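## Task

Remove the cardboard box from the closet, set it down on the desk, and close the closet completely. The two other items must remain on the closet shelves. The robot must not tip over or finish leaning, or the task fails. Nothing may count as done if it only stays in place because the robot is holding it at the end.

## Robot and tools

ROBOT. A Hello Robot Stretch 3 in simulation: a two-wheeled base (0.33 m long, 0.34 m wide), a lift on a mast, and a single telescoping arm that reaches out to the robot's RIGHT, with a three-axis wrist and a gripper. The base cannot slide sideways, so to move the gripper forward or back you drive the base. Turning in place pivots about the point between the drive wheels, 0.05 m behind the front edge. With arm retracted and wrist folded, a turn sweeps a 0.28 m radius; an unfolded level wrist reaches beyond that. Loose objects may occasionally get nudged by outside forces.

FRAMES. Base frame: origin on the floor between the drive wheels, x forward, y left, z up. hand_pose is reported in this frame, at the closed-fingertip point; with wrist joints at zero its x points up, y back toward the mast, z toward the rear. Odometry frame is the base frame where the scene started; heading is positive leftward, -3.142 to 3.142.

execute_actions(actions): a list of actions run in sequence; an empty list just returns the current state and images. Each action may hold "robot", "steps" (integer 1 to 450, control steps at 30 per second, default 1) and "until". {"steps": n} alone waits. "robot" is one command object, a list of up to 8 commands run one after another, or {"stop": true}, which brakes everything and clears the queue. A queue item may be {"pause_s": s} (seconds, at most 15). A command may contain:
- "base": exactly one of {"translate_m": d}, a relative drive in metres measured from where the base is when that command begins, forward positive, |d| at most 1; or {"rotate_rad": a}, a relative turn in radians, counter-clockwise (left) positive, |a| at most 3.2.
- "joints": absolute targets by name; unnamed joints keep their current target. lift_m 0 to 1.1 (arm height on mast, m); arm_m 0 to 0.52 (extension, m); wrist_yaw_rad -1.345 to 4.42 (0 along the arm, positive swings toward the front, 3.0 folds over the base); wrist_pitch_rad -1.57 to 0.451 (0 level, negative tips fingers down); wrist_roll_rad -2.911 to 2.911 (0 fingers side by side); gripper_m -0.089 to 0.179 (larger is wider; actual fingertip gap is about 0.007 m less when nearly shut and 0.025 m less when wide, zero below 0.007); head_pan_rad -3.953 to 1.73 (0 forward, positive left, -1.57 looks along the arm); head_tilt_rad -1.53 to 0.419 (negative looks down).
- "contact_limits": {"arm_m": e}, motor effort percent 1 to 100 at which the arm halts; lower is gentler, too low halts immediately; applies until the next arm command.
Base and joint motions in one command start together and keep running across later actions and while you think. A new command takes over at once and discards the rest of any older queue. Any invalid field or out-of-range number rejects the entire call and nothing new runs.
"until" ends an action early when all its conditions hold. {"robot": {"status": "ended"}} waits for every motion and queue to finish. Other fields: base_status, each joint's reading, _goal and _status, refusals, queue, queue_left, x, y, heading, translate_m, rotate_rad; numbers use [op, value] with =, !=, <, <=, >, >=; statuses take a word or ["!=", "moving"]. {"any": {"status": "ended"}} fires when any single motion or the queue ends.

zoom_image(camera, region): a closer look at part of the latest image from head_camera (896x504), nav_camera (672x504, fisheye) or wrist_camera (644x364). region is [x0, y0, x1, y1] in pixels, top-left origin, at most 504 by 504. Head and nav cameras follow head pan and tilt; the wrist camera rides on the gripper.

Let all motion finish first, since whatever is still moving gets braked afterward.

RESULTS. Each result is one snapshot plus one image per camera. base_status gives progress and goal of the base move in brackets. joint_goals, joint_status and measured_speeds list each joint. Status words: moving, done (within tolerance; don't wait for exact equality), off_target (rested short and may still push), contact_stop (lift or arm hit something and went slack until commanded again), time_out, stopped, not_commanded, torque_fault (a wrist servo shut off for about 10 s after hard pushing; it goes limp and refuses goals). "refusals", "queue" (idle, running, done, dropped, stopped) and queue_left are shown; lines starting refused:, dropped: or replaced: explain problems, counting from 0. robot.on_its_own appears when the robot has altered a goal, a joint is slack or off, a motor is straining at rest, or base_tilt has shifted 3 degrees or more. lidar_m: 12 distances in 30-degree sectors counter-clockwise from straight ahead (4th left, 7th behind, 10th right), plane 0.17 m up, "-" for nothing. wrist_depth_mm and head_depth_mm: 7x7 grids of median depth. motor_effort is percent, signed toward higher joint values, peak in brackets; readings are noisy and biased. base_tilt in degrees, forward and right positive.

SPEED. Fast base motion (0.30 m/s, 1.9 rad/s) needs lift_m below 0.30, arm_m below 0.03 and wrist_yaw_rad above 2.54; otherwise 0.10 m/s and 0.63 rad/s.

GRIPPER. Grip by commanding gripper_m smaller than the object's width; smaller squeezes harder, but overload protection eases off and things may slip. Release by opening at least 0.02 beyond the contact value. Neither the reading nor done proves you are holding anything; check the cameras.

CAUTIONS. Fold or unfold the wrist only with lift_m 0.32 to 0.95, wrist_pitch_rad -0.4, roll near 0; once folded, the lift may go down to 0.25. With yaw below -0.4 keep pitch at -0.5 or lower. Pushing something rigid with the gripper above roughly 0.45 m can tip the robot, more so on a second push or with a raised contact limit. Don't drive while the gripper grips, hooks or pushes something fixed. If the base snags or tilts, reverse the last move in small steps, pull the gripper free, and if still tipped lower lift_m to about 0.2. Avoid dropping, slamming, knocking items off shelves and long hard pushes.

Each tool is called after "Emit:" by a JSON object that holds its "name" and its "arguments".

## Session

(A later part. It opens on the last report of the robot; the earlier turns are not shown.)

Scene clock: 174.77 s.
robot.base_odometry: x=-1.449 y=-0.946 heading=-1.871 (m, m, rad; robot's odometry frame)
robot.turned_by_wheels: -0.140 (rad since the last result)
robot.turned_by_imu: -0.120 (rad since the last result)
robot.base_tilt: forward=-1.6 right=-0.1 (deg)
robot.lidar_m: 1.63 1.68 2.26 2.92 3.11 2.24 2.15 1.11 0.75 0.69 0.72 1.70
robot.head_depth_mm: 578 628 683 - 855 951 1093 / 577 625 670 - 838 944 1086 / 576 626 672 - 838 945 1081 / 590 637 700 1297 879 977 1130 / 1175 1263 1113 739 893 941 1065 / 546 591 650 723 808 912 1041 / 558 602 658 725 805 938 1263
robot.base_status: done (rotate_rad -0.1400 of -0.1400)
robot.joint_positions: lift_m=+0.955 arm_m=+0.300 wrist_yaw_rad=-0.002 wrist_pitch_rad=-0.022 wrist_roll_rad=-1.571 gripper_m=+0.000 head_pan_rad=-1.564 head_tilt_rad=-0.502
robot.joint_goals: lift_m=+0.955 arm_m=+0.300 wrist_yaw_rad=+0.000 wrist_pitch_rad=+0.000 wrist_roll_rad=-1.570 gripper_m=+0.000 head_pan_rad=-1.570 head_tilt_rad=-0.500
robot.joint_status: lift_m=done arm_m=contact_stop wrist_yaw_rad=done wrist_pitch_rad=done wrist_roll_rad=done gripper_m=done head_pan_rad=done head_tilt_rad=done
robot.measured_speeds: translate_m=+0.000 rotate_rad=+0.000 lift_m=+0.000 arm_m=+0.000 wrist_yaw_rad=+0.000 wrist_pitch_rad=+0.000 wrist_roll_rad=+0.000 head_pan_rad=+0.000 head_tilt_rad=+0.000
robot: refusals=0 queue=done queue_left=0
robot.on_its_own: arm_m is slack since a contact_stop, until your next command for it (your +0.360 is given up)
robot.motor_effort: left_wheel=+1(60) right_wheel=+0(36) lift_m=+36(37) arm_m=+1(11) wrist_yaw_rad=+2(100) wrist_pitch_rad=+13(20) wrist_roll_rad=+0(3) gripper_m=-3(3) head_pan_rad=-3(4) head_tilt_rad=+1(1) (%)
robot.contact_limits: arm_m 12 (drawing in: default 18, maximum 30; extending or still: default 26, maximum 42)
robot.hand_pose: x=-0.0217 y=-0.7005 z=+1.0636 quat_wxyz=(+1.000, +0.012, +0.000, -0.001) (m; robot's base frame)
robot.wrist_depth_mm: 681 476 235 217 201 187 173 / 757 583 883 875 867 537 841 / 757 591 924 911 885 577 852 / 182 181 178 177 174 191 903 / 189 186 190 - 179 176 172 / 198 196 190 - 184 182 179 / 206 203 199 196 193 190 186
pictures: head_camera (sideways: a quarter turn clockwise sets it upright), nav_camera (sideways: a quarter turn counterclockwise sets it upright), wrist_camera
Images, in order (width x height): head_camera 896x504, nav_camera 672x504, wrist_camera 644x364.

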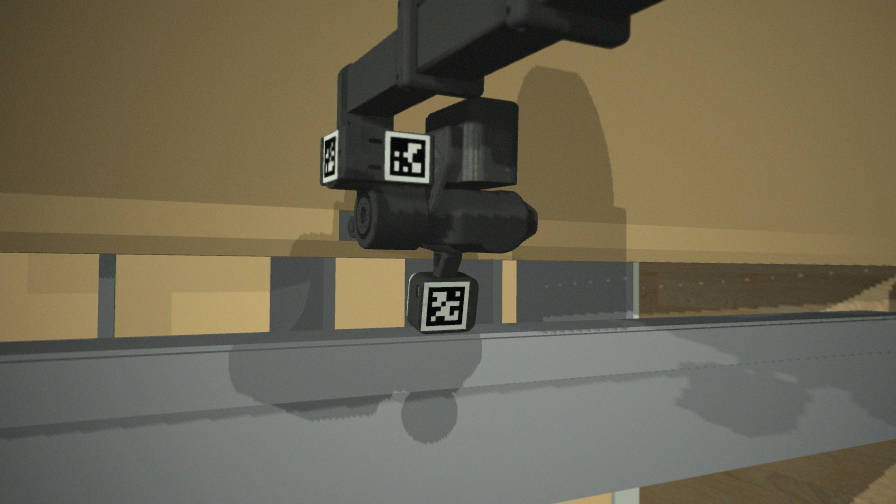

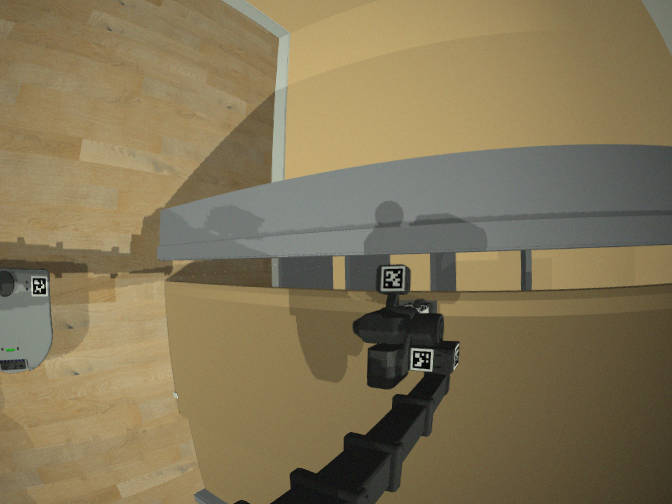

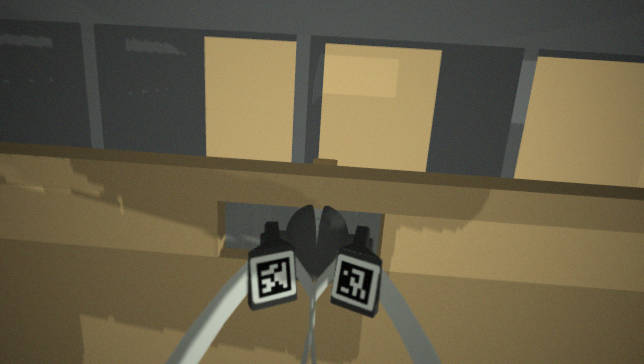

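Emit:
{"name": "execute_actions", "arguments": {"actions": [{"robot":[{"joints":{"arm_m":0.2}},{"joints":{"wrist_roll_rad":0,"lift_m":0.25},"base":{"translate_m":0.075}},{"joints":{"arm_m":0.35}}],"steps":450,"until":{"robot":{"status":"ended"}}}]}}

Scene clock: 186.40 s.
robot.base_odometry: x=-1.471 y=-1.017 heading=-1.871 (m, m, rad; robot's odometry frame)
robot.turned_by_wheels: +0.000 (rad since the last result)
robot.turned_by_imu: -0.003 (rad since the last result)
robot.base_tilt: forward=-1.6 right=+0.0 (deg)
robot.lidar_m: 1.56 1.61 2.16 2.93 3.26 2.33 2.22 1.11 0.74 0.68 0.71 1.63
robot.head_depth_mm: 576 624 683 750 837 939 1076 / 576 625 679 750 835 939 1075 / 1157 646 710 755 846 933 1071 / 1160 1265 1255 1238 1364 1561 1331 / 551 595 652 718 803 902 1038 / 556 603 659 722 805 905 1079 / 554 602 675 1498 1723 1601 1321
robot.base_status: done (translate_m +0.0750 of +0.0750)
robot.joint_positions: lift_m=+0.250 arm_m=+0.350 wrist_yaw_rad=-0.001 wrist_pitch_rad=-0.022 wrist_roll_rad=-0.004 gripper_m=+0.000 head_pan_rad=-1.564 head_tilt_rad=-0.502
robot.joint_goals: lift_m=+0.250 arm_m=+0.350 wrist_yaw_rad=+0.000 wrist_pitch_rad=+0.000 wrist_roll_rad=+0.000 gripper_m=+0.000 head_pan_rad=-1.570 head_tilt_rad=-0.500
robot.joint_status: lift_m=done arm_m=done wrist_yaw_rad=done wrist_pitch_rad=done wrist_roll_rad=done gripper_m=done head_pan_rad=done head_tilt_rad=done
robot.measured_speeds: translate_m=+0.000 rotate_rad=+0.000 lift_m=+0.000 arm_m=+0.000 wrist_yaw_rad=+0.000 wrist_pitch_rad=+0.000 wrist_roll_rad=+0.000 head_pan_rad=+0.000 head_tilt_rad=+0.000
robot: refusals=0 queue=done queue_left=0
robot.motor_effort: left_wheel=+2(7) right_wheel=-1(2) lift_m=+16(33) arm_m=+4(5) wrist_yaw_rad=+0(3) wrist_pitch_rad=+13(13) wrist_roll_rad=+1(3) gripper_m=-3(3) head_pan_rad=-3(4) head_tilt_rad=+1(1) (%)
robot.hand_pose: x=-0.0216 y=-0.7503 z=+0.3594 quat_wxyz=(+0.709, +0.008, -0.705, -0.008) (m; robot's base frame)
robot.wrist_depth_mm: - 80 145 793 790 108 108 / - 82 150 817 819 112 112 / - 84 156 858 430 116 117 / 86 87 162 884 151 120 121 / 89 90 156 - 146 125 126 / 93 94 130 - 131 130 131 / 97 98 227 635 154 135 137
pictures: head_camera (sideways: a quarter turn clockwise sets it upright), nav_camera (sideways: a quarter turn counterclockwise sets it upright), wrist_camera
Images, in order (width x height): head_camera 896x504, nav_camera 672x504, wrist_camera 644x364.

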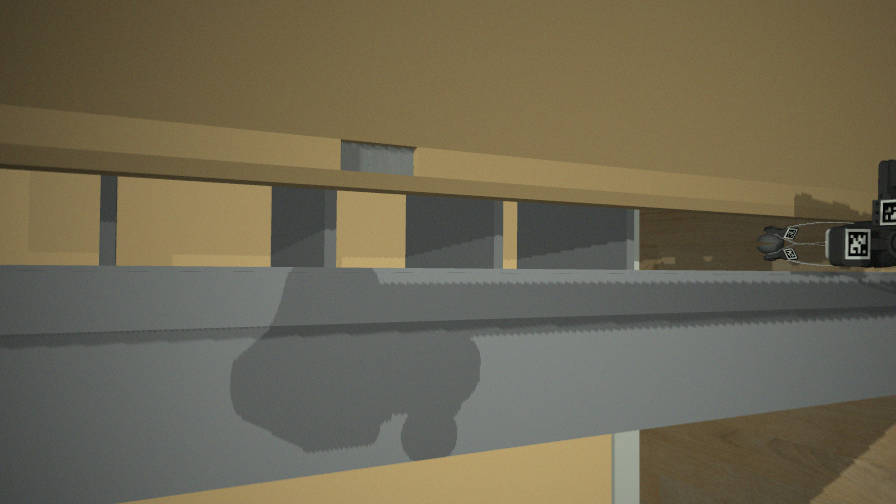

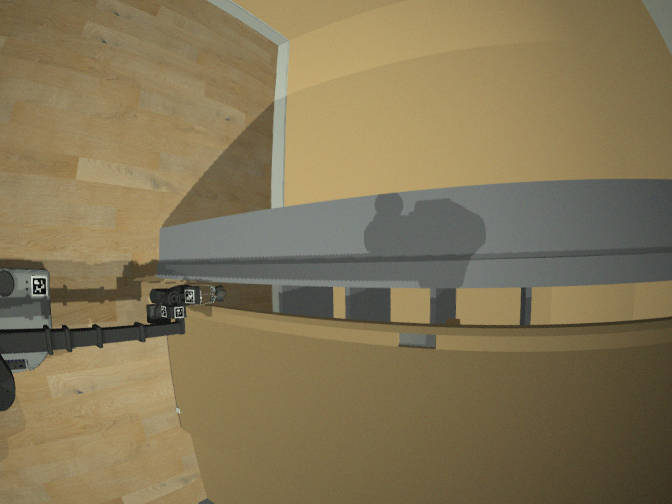

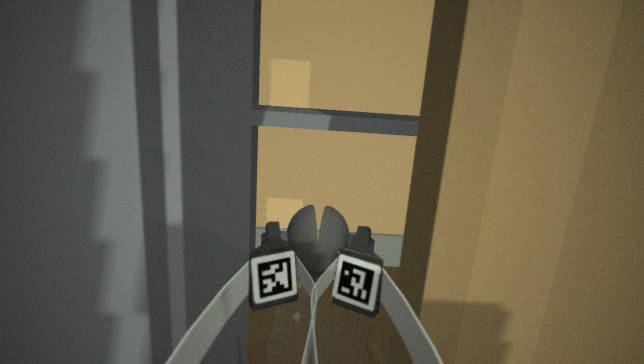

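Emit:
{"name": "execute_actions", "arguments": {"actions": [{"robot":[{"base":{"translate_m":-0.45}},{"base":{"translate_m":0.15}}],"steps":450,"until":{"robot":{"status":"ended"}}}]}}

Scene clock: 195.30 s.
robot.base_odometry: x=-1.382 y=-0.731 heading=-1.871 (m, m, rad; robot's odometry frame)
robot.turned_by_wheels: +0.000 (rad since the last result)
robot.turned_by_imu: -0.003 (rad since the last result)
robot.base_tilt: forward=-1.7 right=+0.0 (deg)
robot.lidar_m: 1.86 1.92 2.57 2.89 2.78 2.01 1.92 1.05 0.75 0.74 0.75 1.94
robot.head_depth_mm: 595 637 690 760 845 953 1094 / 1196 1307 1280 1236 874 967 1086 / 1206 1308 1380 1382 1422 1619 1339 / 1192 1319 1372 1298 1420 1621 1376 / 1186 1296 1237 1377 1418 1612 1323 / 1190 1306 1366 1373 1425 1610 1337 / 1177 1267 1204 1212 1286 988 1071
robot.base_status: done (translate_m +0.1500 of +0.1500)
robot.joint_positions: lift_m=+0.250 arm_m=+0.350 wrist_yaw_rad=+0.044 wrist_pitch_rad=-0.022 wrist_roll_rad=-0.003 gripper_m=+0.000 head_pan_rad=-1.564 head_tilt_rad=-0.502
robot.joint_goals: lift_m=+0.250 arm_m=+0.350 wrist_yaw_rad=+0.043 wrist_pitch_rad=+0.000 wrist_roll_rad=+0.000 gripper_m=+0.000 head_pan_rad=-1.570 head_tilt_rad=-0.500
robot.joint_status: lift_m=done arm_m=done wrist_yaw_rad=done wrist_pitch_rad=done wrist_roll_rad=done gripper_m=done head_pan_rad=done head_tilt_rad=done
robot.measured_speeds: translate_m=+0.000 rotate_rad=+0.000 lift_m=+0.000 arm_m=+0.000 wrist_yaw_rad=+0.000 wrist_pitch_rad=+0.000 wrist_roll_rad=+0.000 head_pan_rad=+0.000 head_tilt_rad=+0.000
robot: refusals=0 queue=done queue_left=0
robot.on_its_own: wrist_yaw_rad is held at +0.043, not at your +0.000, by its stall guard, which is not easing now
robot.motor_effort: left_wheel=+1(27) right_wheel=-1(22) lift_m=+15(16) arm_m=+3(4) wrist_yaw_rad=-1(50) wrist_pitch_rad=+13(13) wrist_roll_rad=+1(2) gripper_m=-2(6) head_pan_rad=-3(4) head_tilt_rad=+2(1) (%)
robot.hand_pose: x=-0.0101 y=-0.7501 z=+0.3594 quat_wxyz=(+0.708, +0.024, -0.705, +0.008) (m; robot's base frame)
robot.wrist_depth_mm: 506 730 803 808 793 800 788 / 498 744 832 831 836 829 811 / 516 719 877 854 846 835 836 / 530 796 893 885 881 876 892 / 543 801 944 - 919 899 904 / 555 725 799 - 855 885 897 / 539 595 612 632 641 654 681
pictures: head_camera (sideways: a quarter turn clockwise sets it upright), nav_camera (sideways: a quarter turn counterclockwise sets it upright), wrist_camera
Images, in order (width x height): head_camera 896x504, nav_camera 672x504, wrist_camera 644x364.

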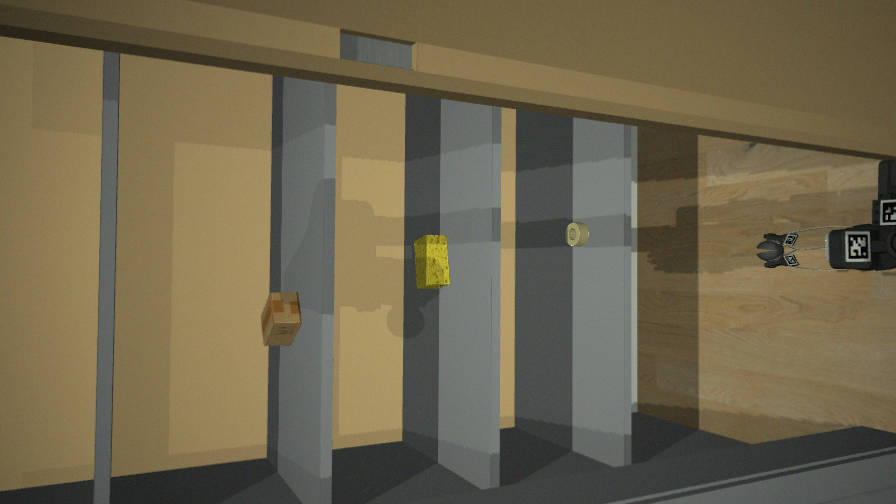

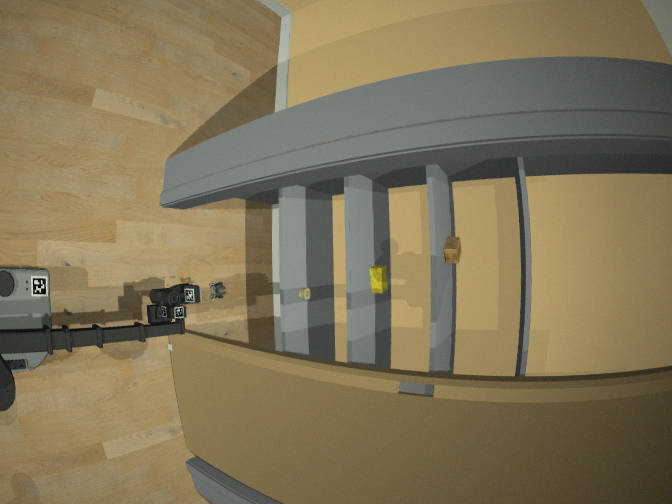

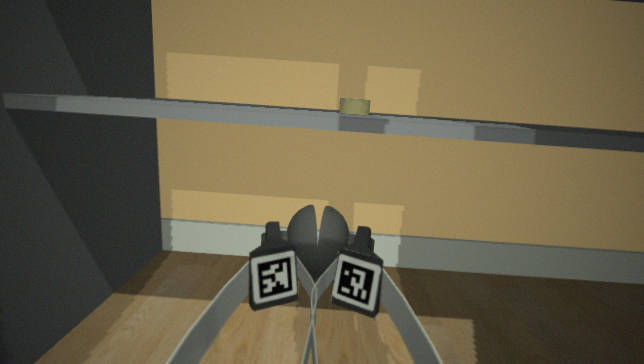

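Emit:
{"name": "execute_actions", "arguments": {"actions": [{"robot":[{"joints":{"arm_m":0}},{"joints":{"wrist_yaw_rad":1.5},"base":{"rotate_rad":-0.6}},{"base":{"translate_m":0.53},"joints":{"lift_m":0.93}},{"base":{"rotate_rad":0.6}},{"base":{"translate_m":-0.31},"joints":{"head_tilt_rad":-0.35}},{"joints":{"wrist_yaw_rad":0,"gripper_m":0.15}}],"steps":450,"until":{"robot":{"status":"ended"}}},{"steps":450,"until":{"robot":{"status":"ended"}}}]}}

Scene clock: 217.47 s.
robot.base_odometry: x=-1.706 y=-0.764 heading=-1.871 (m, m, rad; robot's odometry frame)
robot.turned_by_wheels: +0.000 (rad since the last result)
robot.turned_by_imu: -0.004 (rad since the last result)
robot.base_tilt: forward=-1.7 right=+0.0 (deg)
robot.lidar_m: 1.73 1.79 2.40 3.19 2.95 2.14 2.04 0.61 0.53 1.14 0.43 0.55
robot.head_depth_mm: 972 1023 1102 917 1187 939 1078 / 966 1014 1091 915 1176 974 1057 / 962 1018 1085 907 1174 891 - / 962 1007 1083 855 1168 890 - / 957 999 1090 896 1165 962 1020 / 956 1005 1079 886 1149 919 1018 / 875 877 890 817 900 848 599
robot.base_status: done (translate_m -0.3100 of -0.3100)
robot.joint_positions: lift_m=+0.930 arm_m=+0.001 wrist_yaw_rad=+0.002 wrist_pitch_rad=-0.022 wrist_roll_rad=-0.003 gripper_m=+0.150 head_pan_rad=-1.564 head_tilt_rad=-0.359
robot.joint_goals: lift_m=+0.930 arm_m=+0.000 wrist_yaw_rad=+0.000 wrist_pitch_rad=+0.000 wrist_roll_rad=+0.000 gripper_m=+0.150 head_pan_rad=-1.570 head_tilt_rad=-0.350
robot.joint_status: lift_m=done arm_m=done wrist_yaw_rad=done wrist_pitch_rad=done wrist_roll_rad=done gripper_m=done head_pan_rad=done head_tilt_rad=done
robot.measured_speeds: translate_m=+0.000 rotate_rad=+0.000 lift_m=+0.000 arm_m=+0.000 wrist_yaw_rad=+0.000 wrist_pitch_rad=+0.000 wrist_roll_rad=+0.000 head_pan_rad=+0.000 head_tilt_rad=+0.000
robot: refusals=0 queue=done queue_left=0
robot.motor_effort: left_wheel=-3(11) right_wheel=+2(5) lift_m=+39(40) arm_m=-2(3) wrist_yaw_rad=-1(3) wrist_pitch_rad=+13(13) wrist_roll_rad=+1(1) gripper_m=+0(81) head_pan_rad=-4(4) head_tilt_rad=+5(23) (%)
robot.hand_pose: x=-0.0209 y=-0.4018 z=+1.0384 quat_wxyz=(+0.708, +0.009, -0.706, -0.007) (m; robot's base frame)
robot.wrist_depth_mm: 387 555 835 842 831 780 714 / 391 569 865 884 886 871 906 / 394 534 885 891 917 918 920 / 275 557 935 937 961 659 648 / 278 559 967 978 989 985 997 / 267 668 729 737 774 - 842 / 303 571 624 609 625 634 634
pictures: head_camera (sideways: a quarter turn clockwise sets it upright), nav_camera (sideways: a quarter turn counterclockwise sets it upright), wrist_camera
Images, in order (width x height): head_camera 896x504, nav_camera 672x504, wrist_camera 644x364.

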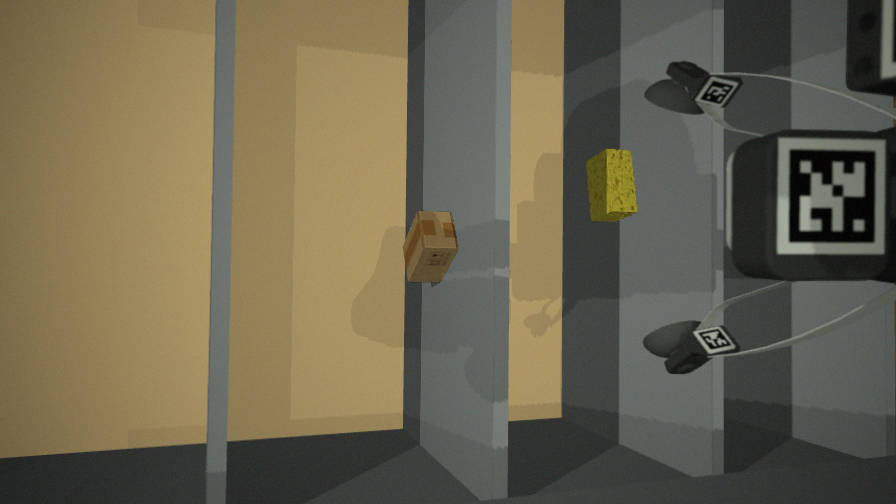

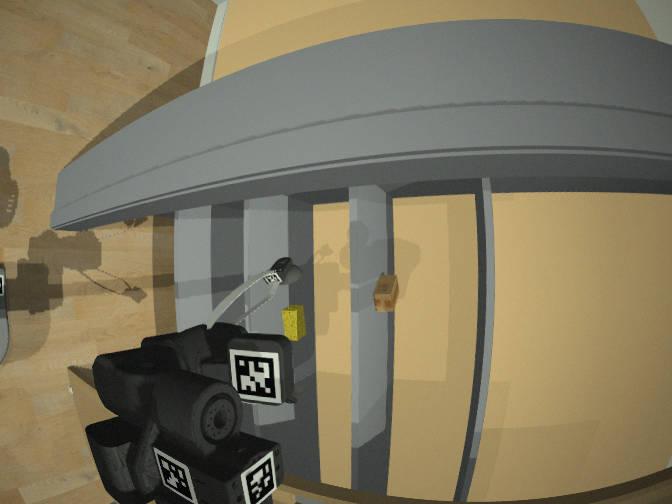

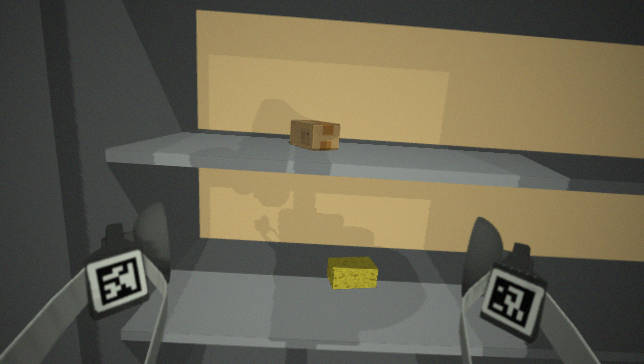

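Emit:
{"name": "execute_actions", "arguments": {"actions": [{"robot":[{"joints":{"lift_m":0.945}},{"joints":{"arm_m":0.3}}],"steps":450,"until":{"robot":{"status":"ended"}}}]}}

Scene clock: 221.87 s.
robot.base_odometry: x=-1.706 y=-0.764 heading=-1.871 (m, m, rad; robot's odometry frame)
robot.turned_by_wheels: +0.000 (rad since the last result)
robot.turned_by_imu: -0.001 (rad since the last result)
robot.base_tilt: forward=-1.6 right=-0.1 (deg)
robot.lidar_m: 1.74 1.79 2.41 3.23 2.95 2.14 2.05 0.61 0.53 1.14 0.43 0.55
robot.head_depth_mm: 972 1015 1092 963 - 1170 1031 / 965 1018 1094 1051 - 934 1025 / 966 1016 1089 1090 - 936 1020 / 960 1009 1085 889 1112 925 1024 / 963 996 1080 903 1162 924 1019 / 957 1003 1076 887 1150 920 1021 / 880 877 886 819 905 847 598
robot.base_status: done (translate_m -0.3100 of -0.3100)
robot.joint_positions: lift_m=+0.945 arm_m=+0.300 wrist_yaw_rad=+0.001 wrist_pitch_rad=-0.022 wrist_roll_rad=-0.003 gripper_m=+0.150 head_pan_rad=-1.564 head_tilt_rad=-0.359
robot.joint_goals: lift_m=+0.945 arm_m=+0.300 wrist_yaw_rad=+0.000 wrist_pitch_rad=+0.000 wrist_roll_rad=+0.000 gripper_m=+0.150 head_pan_rad=-1.570 head_tilt_rad=-0.350
robot.joint_status: lift_m=done arm_m=done wrist_yaw_rad=done wrist_pitch_rad=done wrist_roll_rad=done gripper_m=done head_pan_rad=done head_tilt_rad=done
robot.measured_speeds: translate_m=+0.000 rotate_rad=+0.000 lift_m=+0.000 arm_m=+0.000 wrist_yaw_rad=+0.000 wrist_pitch_rad=+0.000 wrist_roll_rad=+0.000 head_pan_rad=+0.000 head_tilt_rad=+0.000
robot: refusals=0 queue=done queue_left=0
robot.motor_effort: left_wheel=-3(3) right_wheel=+2(2) lift_m=+39(39) arm_m=+4(3) wrist_yaw_rad=+0(1) wrist_pitch_rad=+13(13) wrist_roll_rad=+1(1) gripper_m=+0(0) head_pan_rad=-3(3) head_tilt_rad=+5(6) (%)
robot.hand_pose: x=-0.0213 y=-0.7003 z=+1.0534 quat_wxyz=(+0.708, +0.008, -0.706, -0.008) (m; robot's base frame)
robot.wrist_depth_mm: 397 550 559 566 558 560 570 / 402 568 576 581 582 584 591 / 406 585 596 592 608 610 608 / 353 376 392 337 476 517 579 / 229 254 250 263 274 313 307 / 366 638 207 210 211 - 217 / 454 549 581 601 620 606 658
pictures: head_camera (sideways: a quarter turn clockwise sets it upright), nav_camera (sideways: a quarter turn counterclockwise sets it upright), wrist_camera
Images, in order (width x height): head_camera 896x504, nav_camera 672x504, wrist_camera 644x364.

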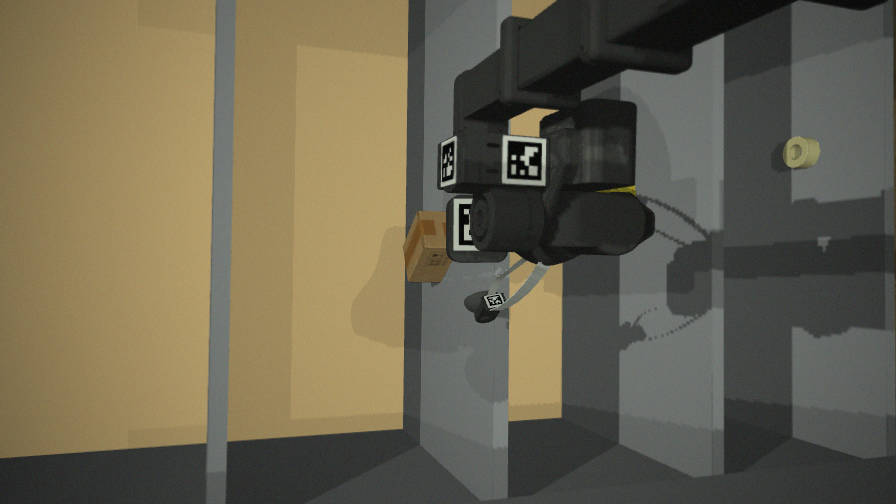

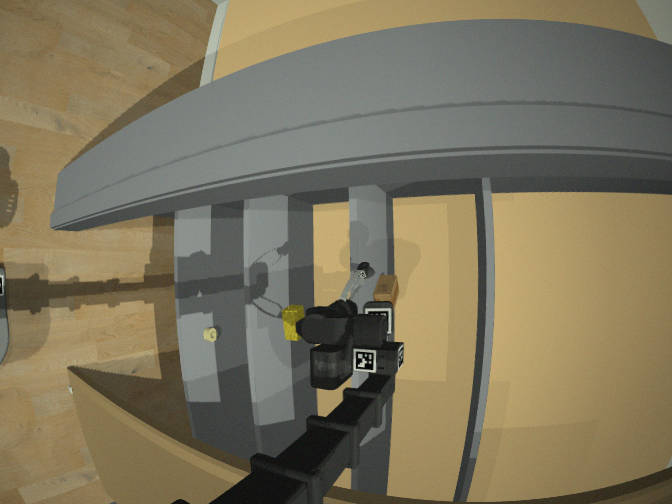

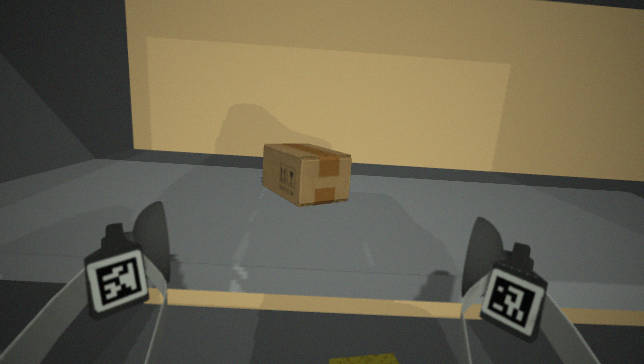

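Emit:
{"name": "execute_actions", "arguments": {"actions": [{"robot":[{"joints":{"lift_m":0.965},"base":{"translate_m":0.012}},{"joints":{"arm_m":0.48}}],"steps":450,"until":{"robot":{"status":"ended"}}}]}}

Scene clock: 226.40 s.
robot.base_odometry: x=-1.709 y=-0.775 heading=-1.871 (m, m, rad; robot's odometry frame)
robot.turned_by_wheels: +0.000 (rad since the last result)
robot.turned_by_imu: -0.001 (rad since the last result)
robot.base_tilt: forward=-1.6 right=+0.0 (deg)
robot.lidar_m: 1.72 1.78 2.39 3.22 2.97 2.15 2.06 0.61 0.54 1.14 0.42 1.57
robot.head_depth_mm: 964 1013 1089 1006 - 961 1030 / 965 1016 1091 - 1114 934 1026 / 967 1016 1090 - 1173 930 1022 / 963 1012 1080 869 1176 931 1014 / 960 997 1085 892 1162 924 1017 / 958 1010 1075 891 1102 921 1016 / 838 843 853 797 859 552 557
robot.base_status: done (translate_m +0.0120 of +0.0120)
robot.joint_positions: lift_m=+0.965 arm_m=+0.480 wrist_yaw_rad=+0.001 wrist_pitch_rad=-0.022 wrist_roll_rad=-0.003 gripper_m=+0.150 head_pan_rad=-1.564 head_tilt_rad=-0.359
robot.joint_goals: lift_m=+0.965 arm_m=+0.480 wrist_yaw_rad=+0.000 wrist_pitch_rad=+0.000 wrist_roll_rad=+0.000 gripper_m=+0.150 head_pan_rad=-1.570 head_tilt_rad=-0.350
robot.joint_status: lift_m=done arm_m=done wrist_yaw_rad=done wrist_pitch_rad=done wrist_roll_rad=done gripper_m=done head_pan_rad=done head_tilt_rad=done
robot.measured_speeds: translate_m=+0.000 rotate_rad=+0.000 lift_m=+0.000 arm_m=+0.000 wrist_yaw_rad=+0.000 wrist_pitch_rad=+0.000 wrist_roll_rad=+0.000 head_pan_rad=+0.000 head_tilt_rad=+0.000
robot: refusals=0 queue=done queue_left=0
robot.motor_effort: left_wheel=-3(5) right_wheel=+1(5) lift_m=+39(38) arm_m=+4(4) wrist_yaw_rad=+1(1) wrist_pitch_rad=+13(13) wrist_roll_rad=+1(1) gripper_m=+0(0) head_pan_rad=-3(3) head_tilt_rad=+6(5) (%)
robot.hand_pose: x=-0.0213 y=-0.8803 z=+1.0734 quat_wxyz=(+0.708, +0.008, -0.706, -0.008) (m; robot's base frame)
robot.wrist_depth_mm: 379 384 384 385 387 389 394 / 391 396 395 401 403 404 406 / 404 411 414 414 419 422 423 / 383 417 427 427 438 437 439 / 273 304 257 180 328 373 365 / 212 199 199 149 219 - 250 / 154 164 168 155 176 176 189
pictures: head_camera (sideways: a quarter turn clockwise sets it upright), nav_camera (sideways: a quarter turn counterclockwise sets it upright), wrist_camera
Images, in order (width x height): head_camera 896x504, nav_camera 672x504, wrist_camera 644x364.

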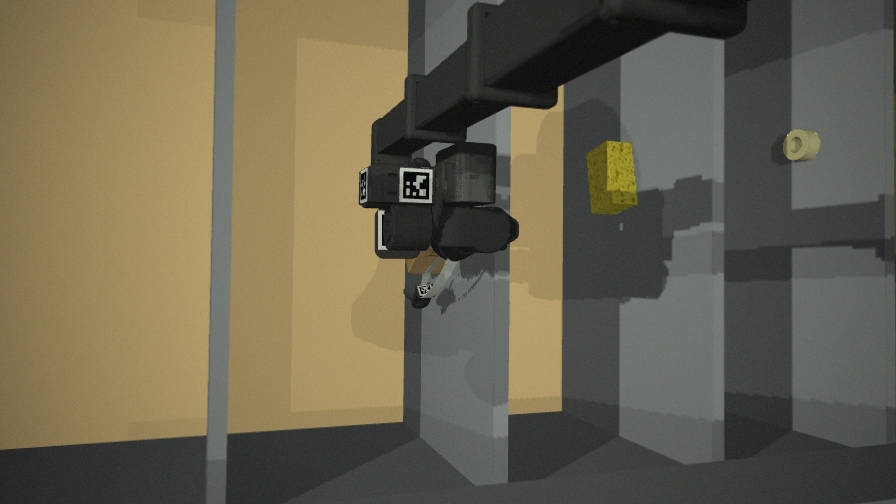

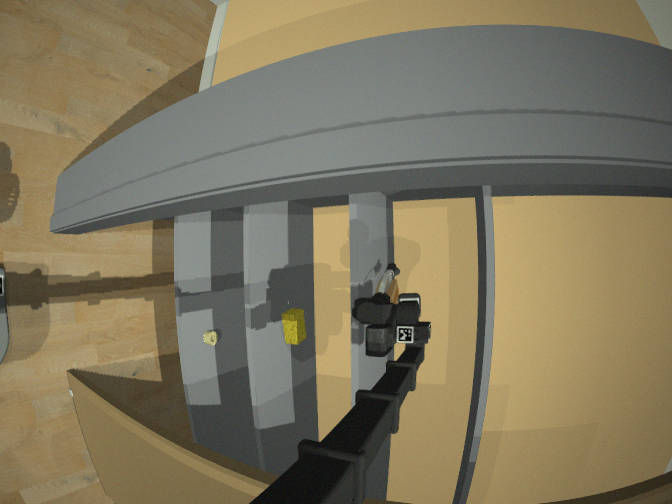

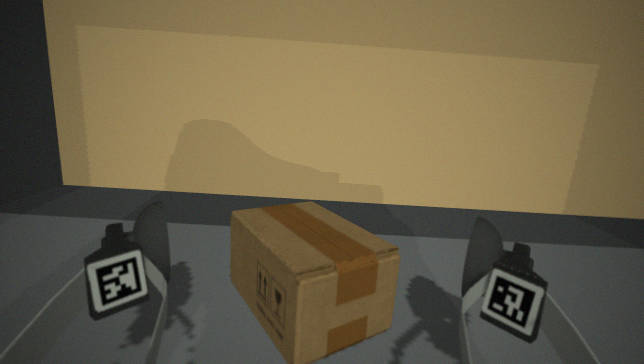

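Emit:
{"name": "execute_actions", "arguments": {"actions": [{"robot":[{"joints":{"lift_m":0.955}},{"joints":{"gripper_m":0.02}},{"pause_s":0.5},{"joints":{"lift_m":0.985}}],"steps":450,"until":{"robot":{"status":"ended"}}}]}}

Scene clock: 230.50 s.
robot.base_odometry: x=-1.709 y=-0.775 heading=-1.871 (m, m, rad; robot's odometry frame)
robot.turned_by_wheels: +0.000 (rad since the last result)
robot.turned_by_imu: -0.001 (rad since the last result)
robot.base_tilt: forward=-1.7 right=+0.0 (deg)
robot.lidar_m: 1.72 1.78 2.39 3.21 2.97 2.15 2.06 0.61 0.54 1.14 0.42 1.58
robot.head_depth_mm: 963 1020 1093 1103 1073 937 1036 / 968 1020 1084 779 1179 934 1029 / 963 1009 1072 776 1175 929 1024 / 961 1015 1077 771 1168 930 1022 / 962 999 1076 894 1171 920 1016 / 953 1005 1080 889 1102 922 1019 / 835 844 847 795 855 553 557
robot.base_status: done (translate_m +0.0120 of +0.0120)
robot.joint_positions: lift_m=+0.984 arm_m=+0.480 wrist_yaw_rad=+0.000 wrist_pitch_rad=-0.032 wrist_roll_rad=-0.003 gripper_m=+0.021 head_pan_rad=-1.564 head_tilt_rad=-0.359
robot.joint_goals: lift_m=+0.985 arm_m=+0.480 wrist_yaw_rad=+0.000 wrist_pitch_rad=+0.000 wrist_roll_rad=+0.000 gripper_m=+0.020 head_pan_rad=-1.570 head_tilt_rad=-0.350
robot.joint_status: lift_m=done arm_m=done wrist_yaw_rad=done wrist_pitch_rad=done wrist_roll_rad=done gripper_m=done head_pan_rad=done head_tilt_rad=done
robot.measured_speeds: translate_m=+0.000 rotate_rad=+0.000 lift_m=+0.000 arm_m=+0.000 wrist_yaw_rad=+0.000 wrist_pitch_rad=+0.000 wrist_roll_rad=+0.000 head_pan_rad=+0.000 head_tilt_rad=+0.000
robot: refusals=0 queue=done queue_left=0
robot.motor_effort: left_wheel=-3(3) right_wheel=+2(2) lift_m=+40(42) arm_m=+4(4) wrist_yaw_rad=+1(1) wrist_pitch_rad=+18(19) wrist_roll_rad=+1(1) gripper_m=-19(93) head_pan_rad=-3(3) head_tilt_rad=+5(6) (%)
robot.hand_pose: x=-0.0215 y=-0.8800 z=+1.0909 quat_wxyz=(+0.708, +0.012, -0.706, -0.012) (m; robot's base frame)
robot.wrist_depth_mm: 378 380 384 388 389 390 392 / 390 396 394 400 400 403 407 / 404 414 412 412 419 418 422 / 396 423 427 427 431 439 438 / 310 322 309 161 403 391 410 / 230 237 168 157 - 274 283 / 184 187 189 183 202 210 215
pictures: head_camera (sideways: a quarter turn clockwise sets it upright), nav_camera (sideways: a quarter turn counterclockwise sets it upright), wrist_camera
Images, in order (width x height): head_camera 896x504, nav_camera 672x504, wrist_camera 644x364.

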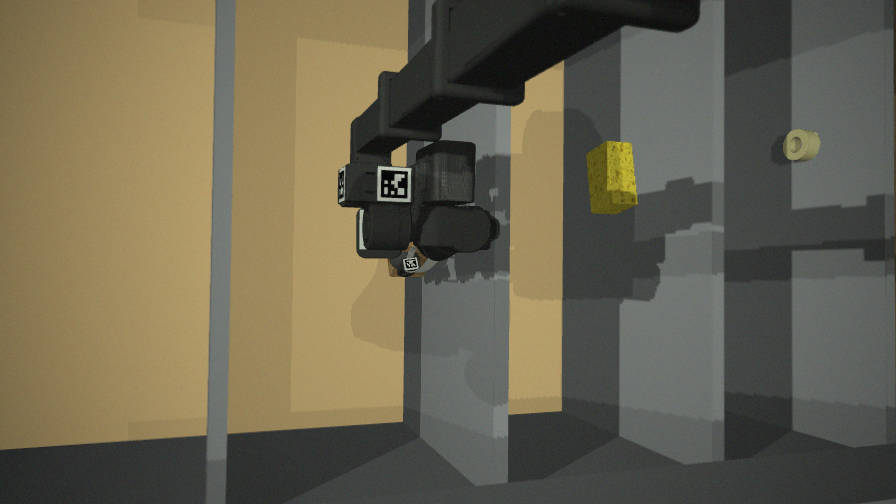

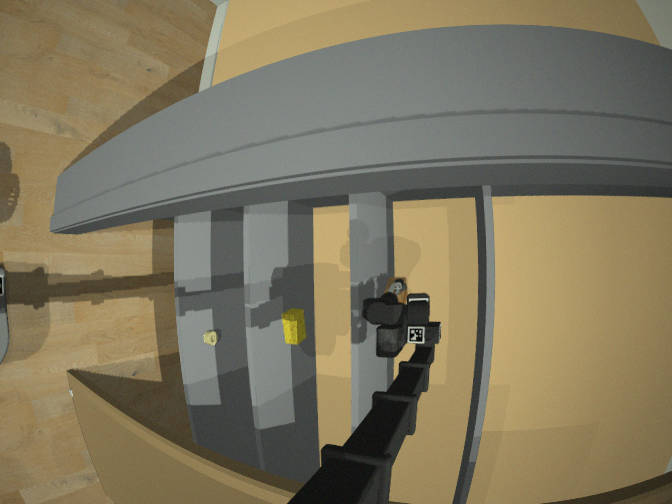

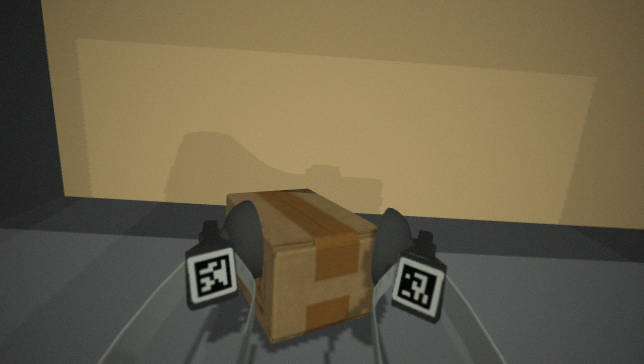

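Emit:
{"name": "execute_actions", "arguments": {"actions": [{"robot":[{"joints":{"arm_m":0}},{"joints":{"wrist_yaw_rad":1.5}},{"base":{"rotate_rad":1.75},"joints":{"head_pan_rad":0,"head_tilt_rad":-0.4}},{"base":{"translate_m":1.0}},{"base":{"translate_m":1.0}},{"base":{"translate_m":0.55}}],"steps":450,"until":{"robot":{"status":"ended"}}},{"steps":450,"until":{"robot":{"status":"ended"}}},{"steps":450,"until":{"robot":{"status":"ended"}}}]}}

Scene clock: 271.20 s.
robot.base_odometry: x=+0.822 y=-1.084 heading=-0.121 (m, m, rad; robot's odometry frame)
robot.turned_by_wheels: +1.750 (rad since the last result)
robot.turned_by_imu: +1.564 (rad since the last result)
robot.base_tilt: forward=-1.7 right=+0.0 (deg)
robot.lidar_m: 1.09 0.72 1.52 2.08 2.16 2.93 2.94 2.43 1.74 1.67 1.59 1.14
robot.head_depth_mm: 918 984 1049 1135 1222 1338 1407 / 916 975 1049 1126 1218 1319 1410 / 913 976 1039 1124 1214 1327 1401 / 913 970 1039 1113 1204 1310 1410 / 908 972 1035 1117 1206 1315 1392 / 898 963 1024 1102 1193 1300 1391 / 898 961 1019 1064 1191 1294 1375
robot.base_status: done (translate_m +0.5500 of +0.5500)
robot.joint_positions: lift_m=+0.985 arm_m=+0.001 wrist_yaw_rad=+1.499 wrist_pitch_rad=-0.025 wrist_roll_rad=-0.001 gripper_m=+0.020 head_pan_rad=-0.007 head_tilt_rad=-0.395
robot.joint_goals: lift_m=+0.985 arm_m=+0.000 wrist_yaw_rad=+1.500 wrist_pitch_rad=+0.000 wrist_roll_rad=+0.000 gripper_m=+0.020 head_pan_rad=+0.000 head_tilt_rad=-0.400
robot.joint_status: lift_m=done arm_m=done wrist_yaw_rad=done wrist_pitch_rad=done wrist_roll_rad=done gripper_m=done head_pan_rad=done head_tilt_rad=done
robot.measured_speeds: translate_m=+0.000 rotate_rad=+0.000 lift_m=+0.000 arm_m=+0.000 wrist_yaw_rad=+0.000 wrist_pitch_rad=+0.000 wrist_roll_rad=+0.000 head_pan_rad=+0.000 head_tilt_rad=+0.000
robot: refusals=0 queue=done queue_left=0
robot.motor_effort: left_wheel=-4(21) right_wheel=+1(25) lift_m=+38(39) arm_m=-2(6) wrist_yaw_rad=+1(100) wrist_pitch_rad=+15(24) wrist_roll_rad=+0(1) gripper_m=+0(28) head_pan_rad=+4(47) head_tilt_rad=-2(14) (%)
robot.hand_pose: x=+0.2335 y=-0.1646 z=+1.0928 quat_wxyz=(+0.524, +0.488, -0.511, +0.475) (m; robot's base frame)
robot.wrist_depth_mm: 915 941 938 966 992 - - / 927 943 991 995 - - - / 991 986 - - - - - / 748 - - - - - - / - - - - - - - / - - - - - - - / - - - - - - -
pictures: head_camera (sideways: a quarter turn clockwise sets it upright), nav_camera (sideways: a quarter turn counterclockwise sets it upright), wrist_camera
Images, in order (width x height): head_camera 896x504, nav_camera 672x504, wrist_camera 644x364.

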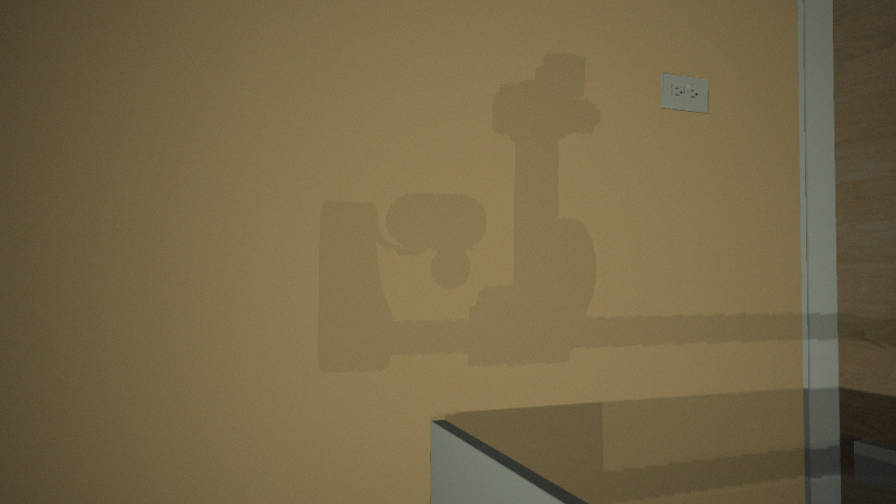

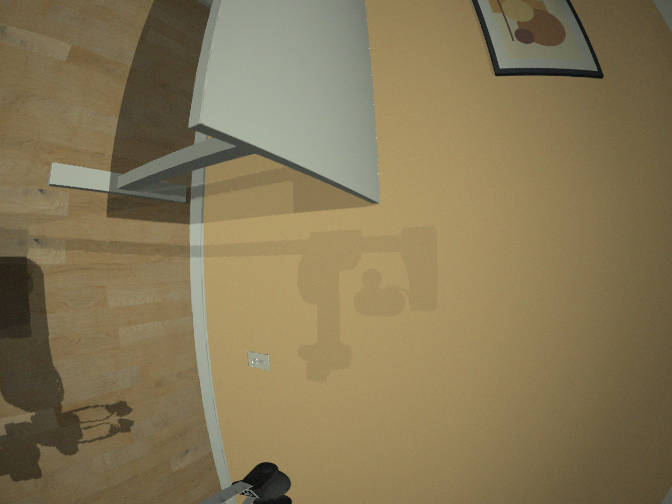

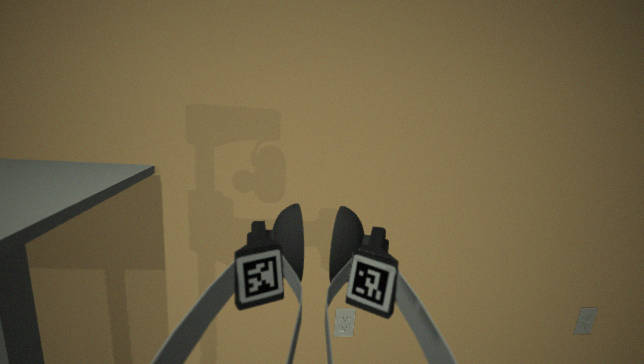

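Box dropped. Look back.

Emit:
{"name": "execute_actions", "arguments": {"actions": [{"robot":{"joints":{"head_pan_rad":-3.14,"head_tilt_rad":-0.4}},"steps":200,"until":{"robot":{"status":"ended"}}}]}}

Scene clock: 273.63 s.
robot.base_odometry: x=+0.822 y=-1.084 heading=-0.121 (m, m, rad; robot's odometry frame)
robot.turned_by_wheels: +0.000 (rad since the last result)
robot.turned_by_imu: -0.001 (rad since the last result)
robot.base_tilt: forward=-1.7 right=-0.1 (deg)
robot.lidar_m: 1.09 0.72 1.51 2.08 2.16 2.92 2.94 2.43 1.74 1.66 1.59 1.14
robot.head_depth_mm: 2591 2751 2930 3156 - - - / 2569 2742 2954 3088 - - - / 3178 3386 3062 3210 - - - / 3186 3455 3598 3687 2727 1729 - / 2582 2754 2948 3202 2401 1804 - / 3221 3485 3666 3669 2416 1802 - / 3178 3478 3647 3692 2432 1783 -
robot.base_status: done (translate_m +0.5500 of +0.5500)
robot.joint_positions: lift_m=+0.985 arm_m=+0.001 wrist_yaw_rad=+1.499 wrist_pitch_rad=-0.025 wrist_roll_rad=-0.001 gripper_m=+0.020 head_pan_rad=-3.133 head_tilt_rad=-0.395
robot.joint_goals: lift_m=+0.985 arm_m=+0.000 wrist_yaw_rad=+1.500 wrist_pitch_rad=+0.000 wrist_roll_rad=+0.000 gripper_m=+0.020 head_pan_rad=-3.140 head_tilt_rad=-0.400
robot.joint_status: lift_m=done arm_m=done wrist_yaw_rad=done wrist_pitch_rad=done wrist_roll_rad=done gripper_m=done head_pan_rad=done head_tilt_rad=done
robot.measured_speeds: translate_m=+0.000 rotate_rad=+0.000 lift_m=+0.000 arm_m=+0.000 wrist_yaw_rad=+0.000 wrist_pitch_rad=+0.000 wrist_roll_rad=+0.000 head_pan_rad=+0.000 head_tilt_rad=+0.000
robot: refusals=0 queue=done queue_left=0
robot.motor_effort: left_wheel=-4(4) right_wheel=+2(2) lift_m=+39(39) arm_m=-2(2) wrist_yaw_rad=+3(1) wrist_pitch_rad=+14(15) wrist_roll_rad=+0(0) gripper_m=+0(0) head_pan_rad=-4(46) head_tilt_rad=-2(2) (%)
robot.hand_pose: x=+0.2335 y=-0.1646 z=+1.0928 quat_wxyz=(+0.524, +0.488, -0.511, +0.475) (m; robot's base frame)
robot.wrist_depth_mm: 907 925 935 977 984 985 - / 943 962 979 993 - - - / 975 979 - - - - - / 737 - - - - - - / - - - - - - - / - - - - - - - / - - - - - - -
pictures: head_camera (sideways: a quarter turn clockwise sets it upright), nav_camera (sideways: a quarter turn counterclockwise sets it upright), wrist_camera
Images, in order (width x height): head_camera 896x504, nav_camera 672x504, wrist_camera 644x364.

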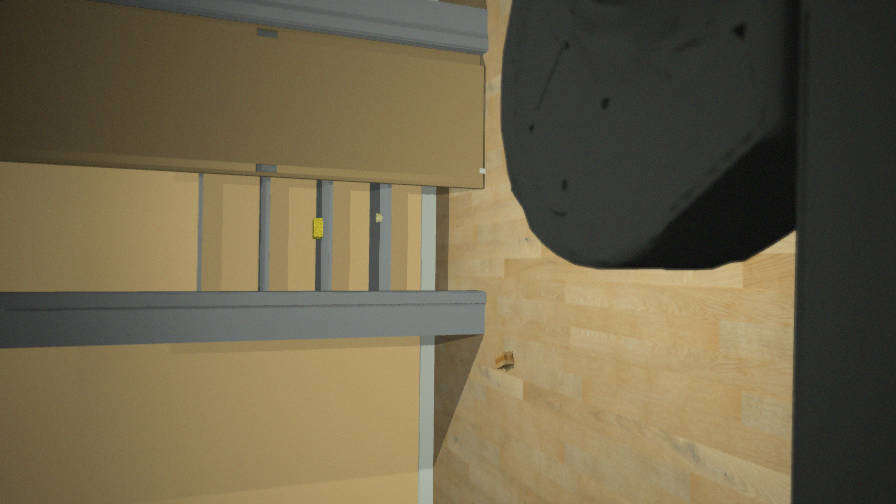

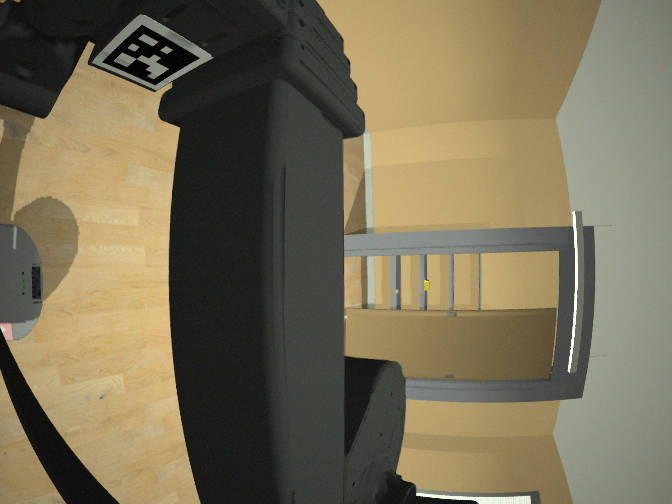

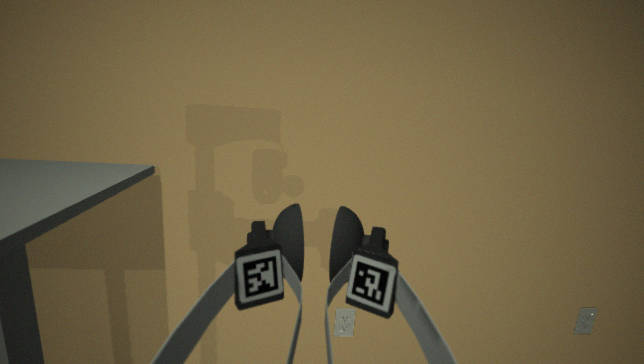

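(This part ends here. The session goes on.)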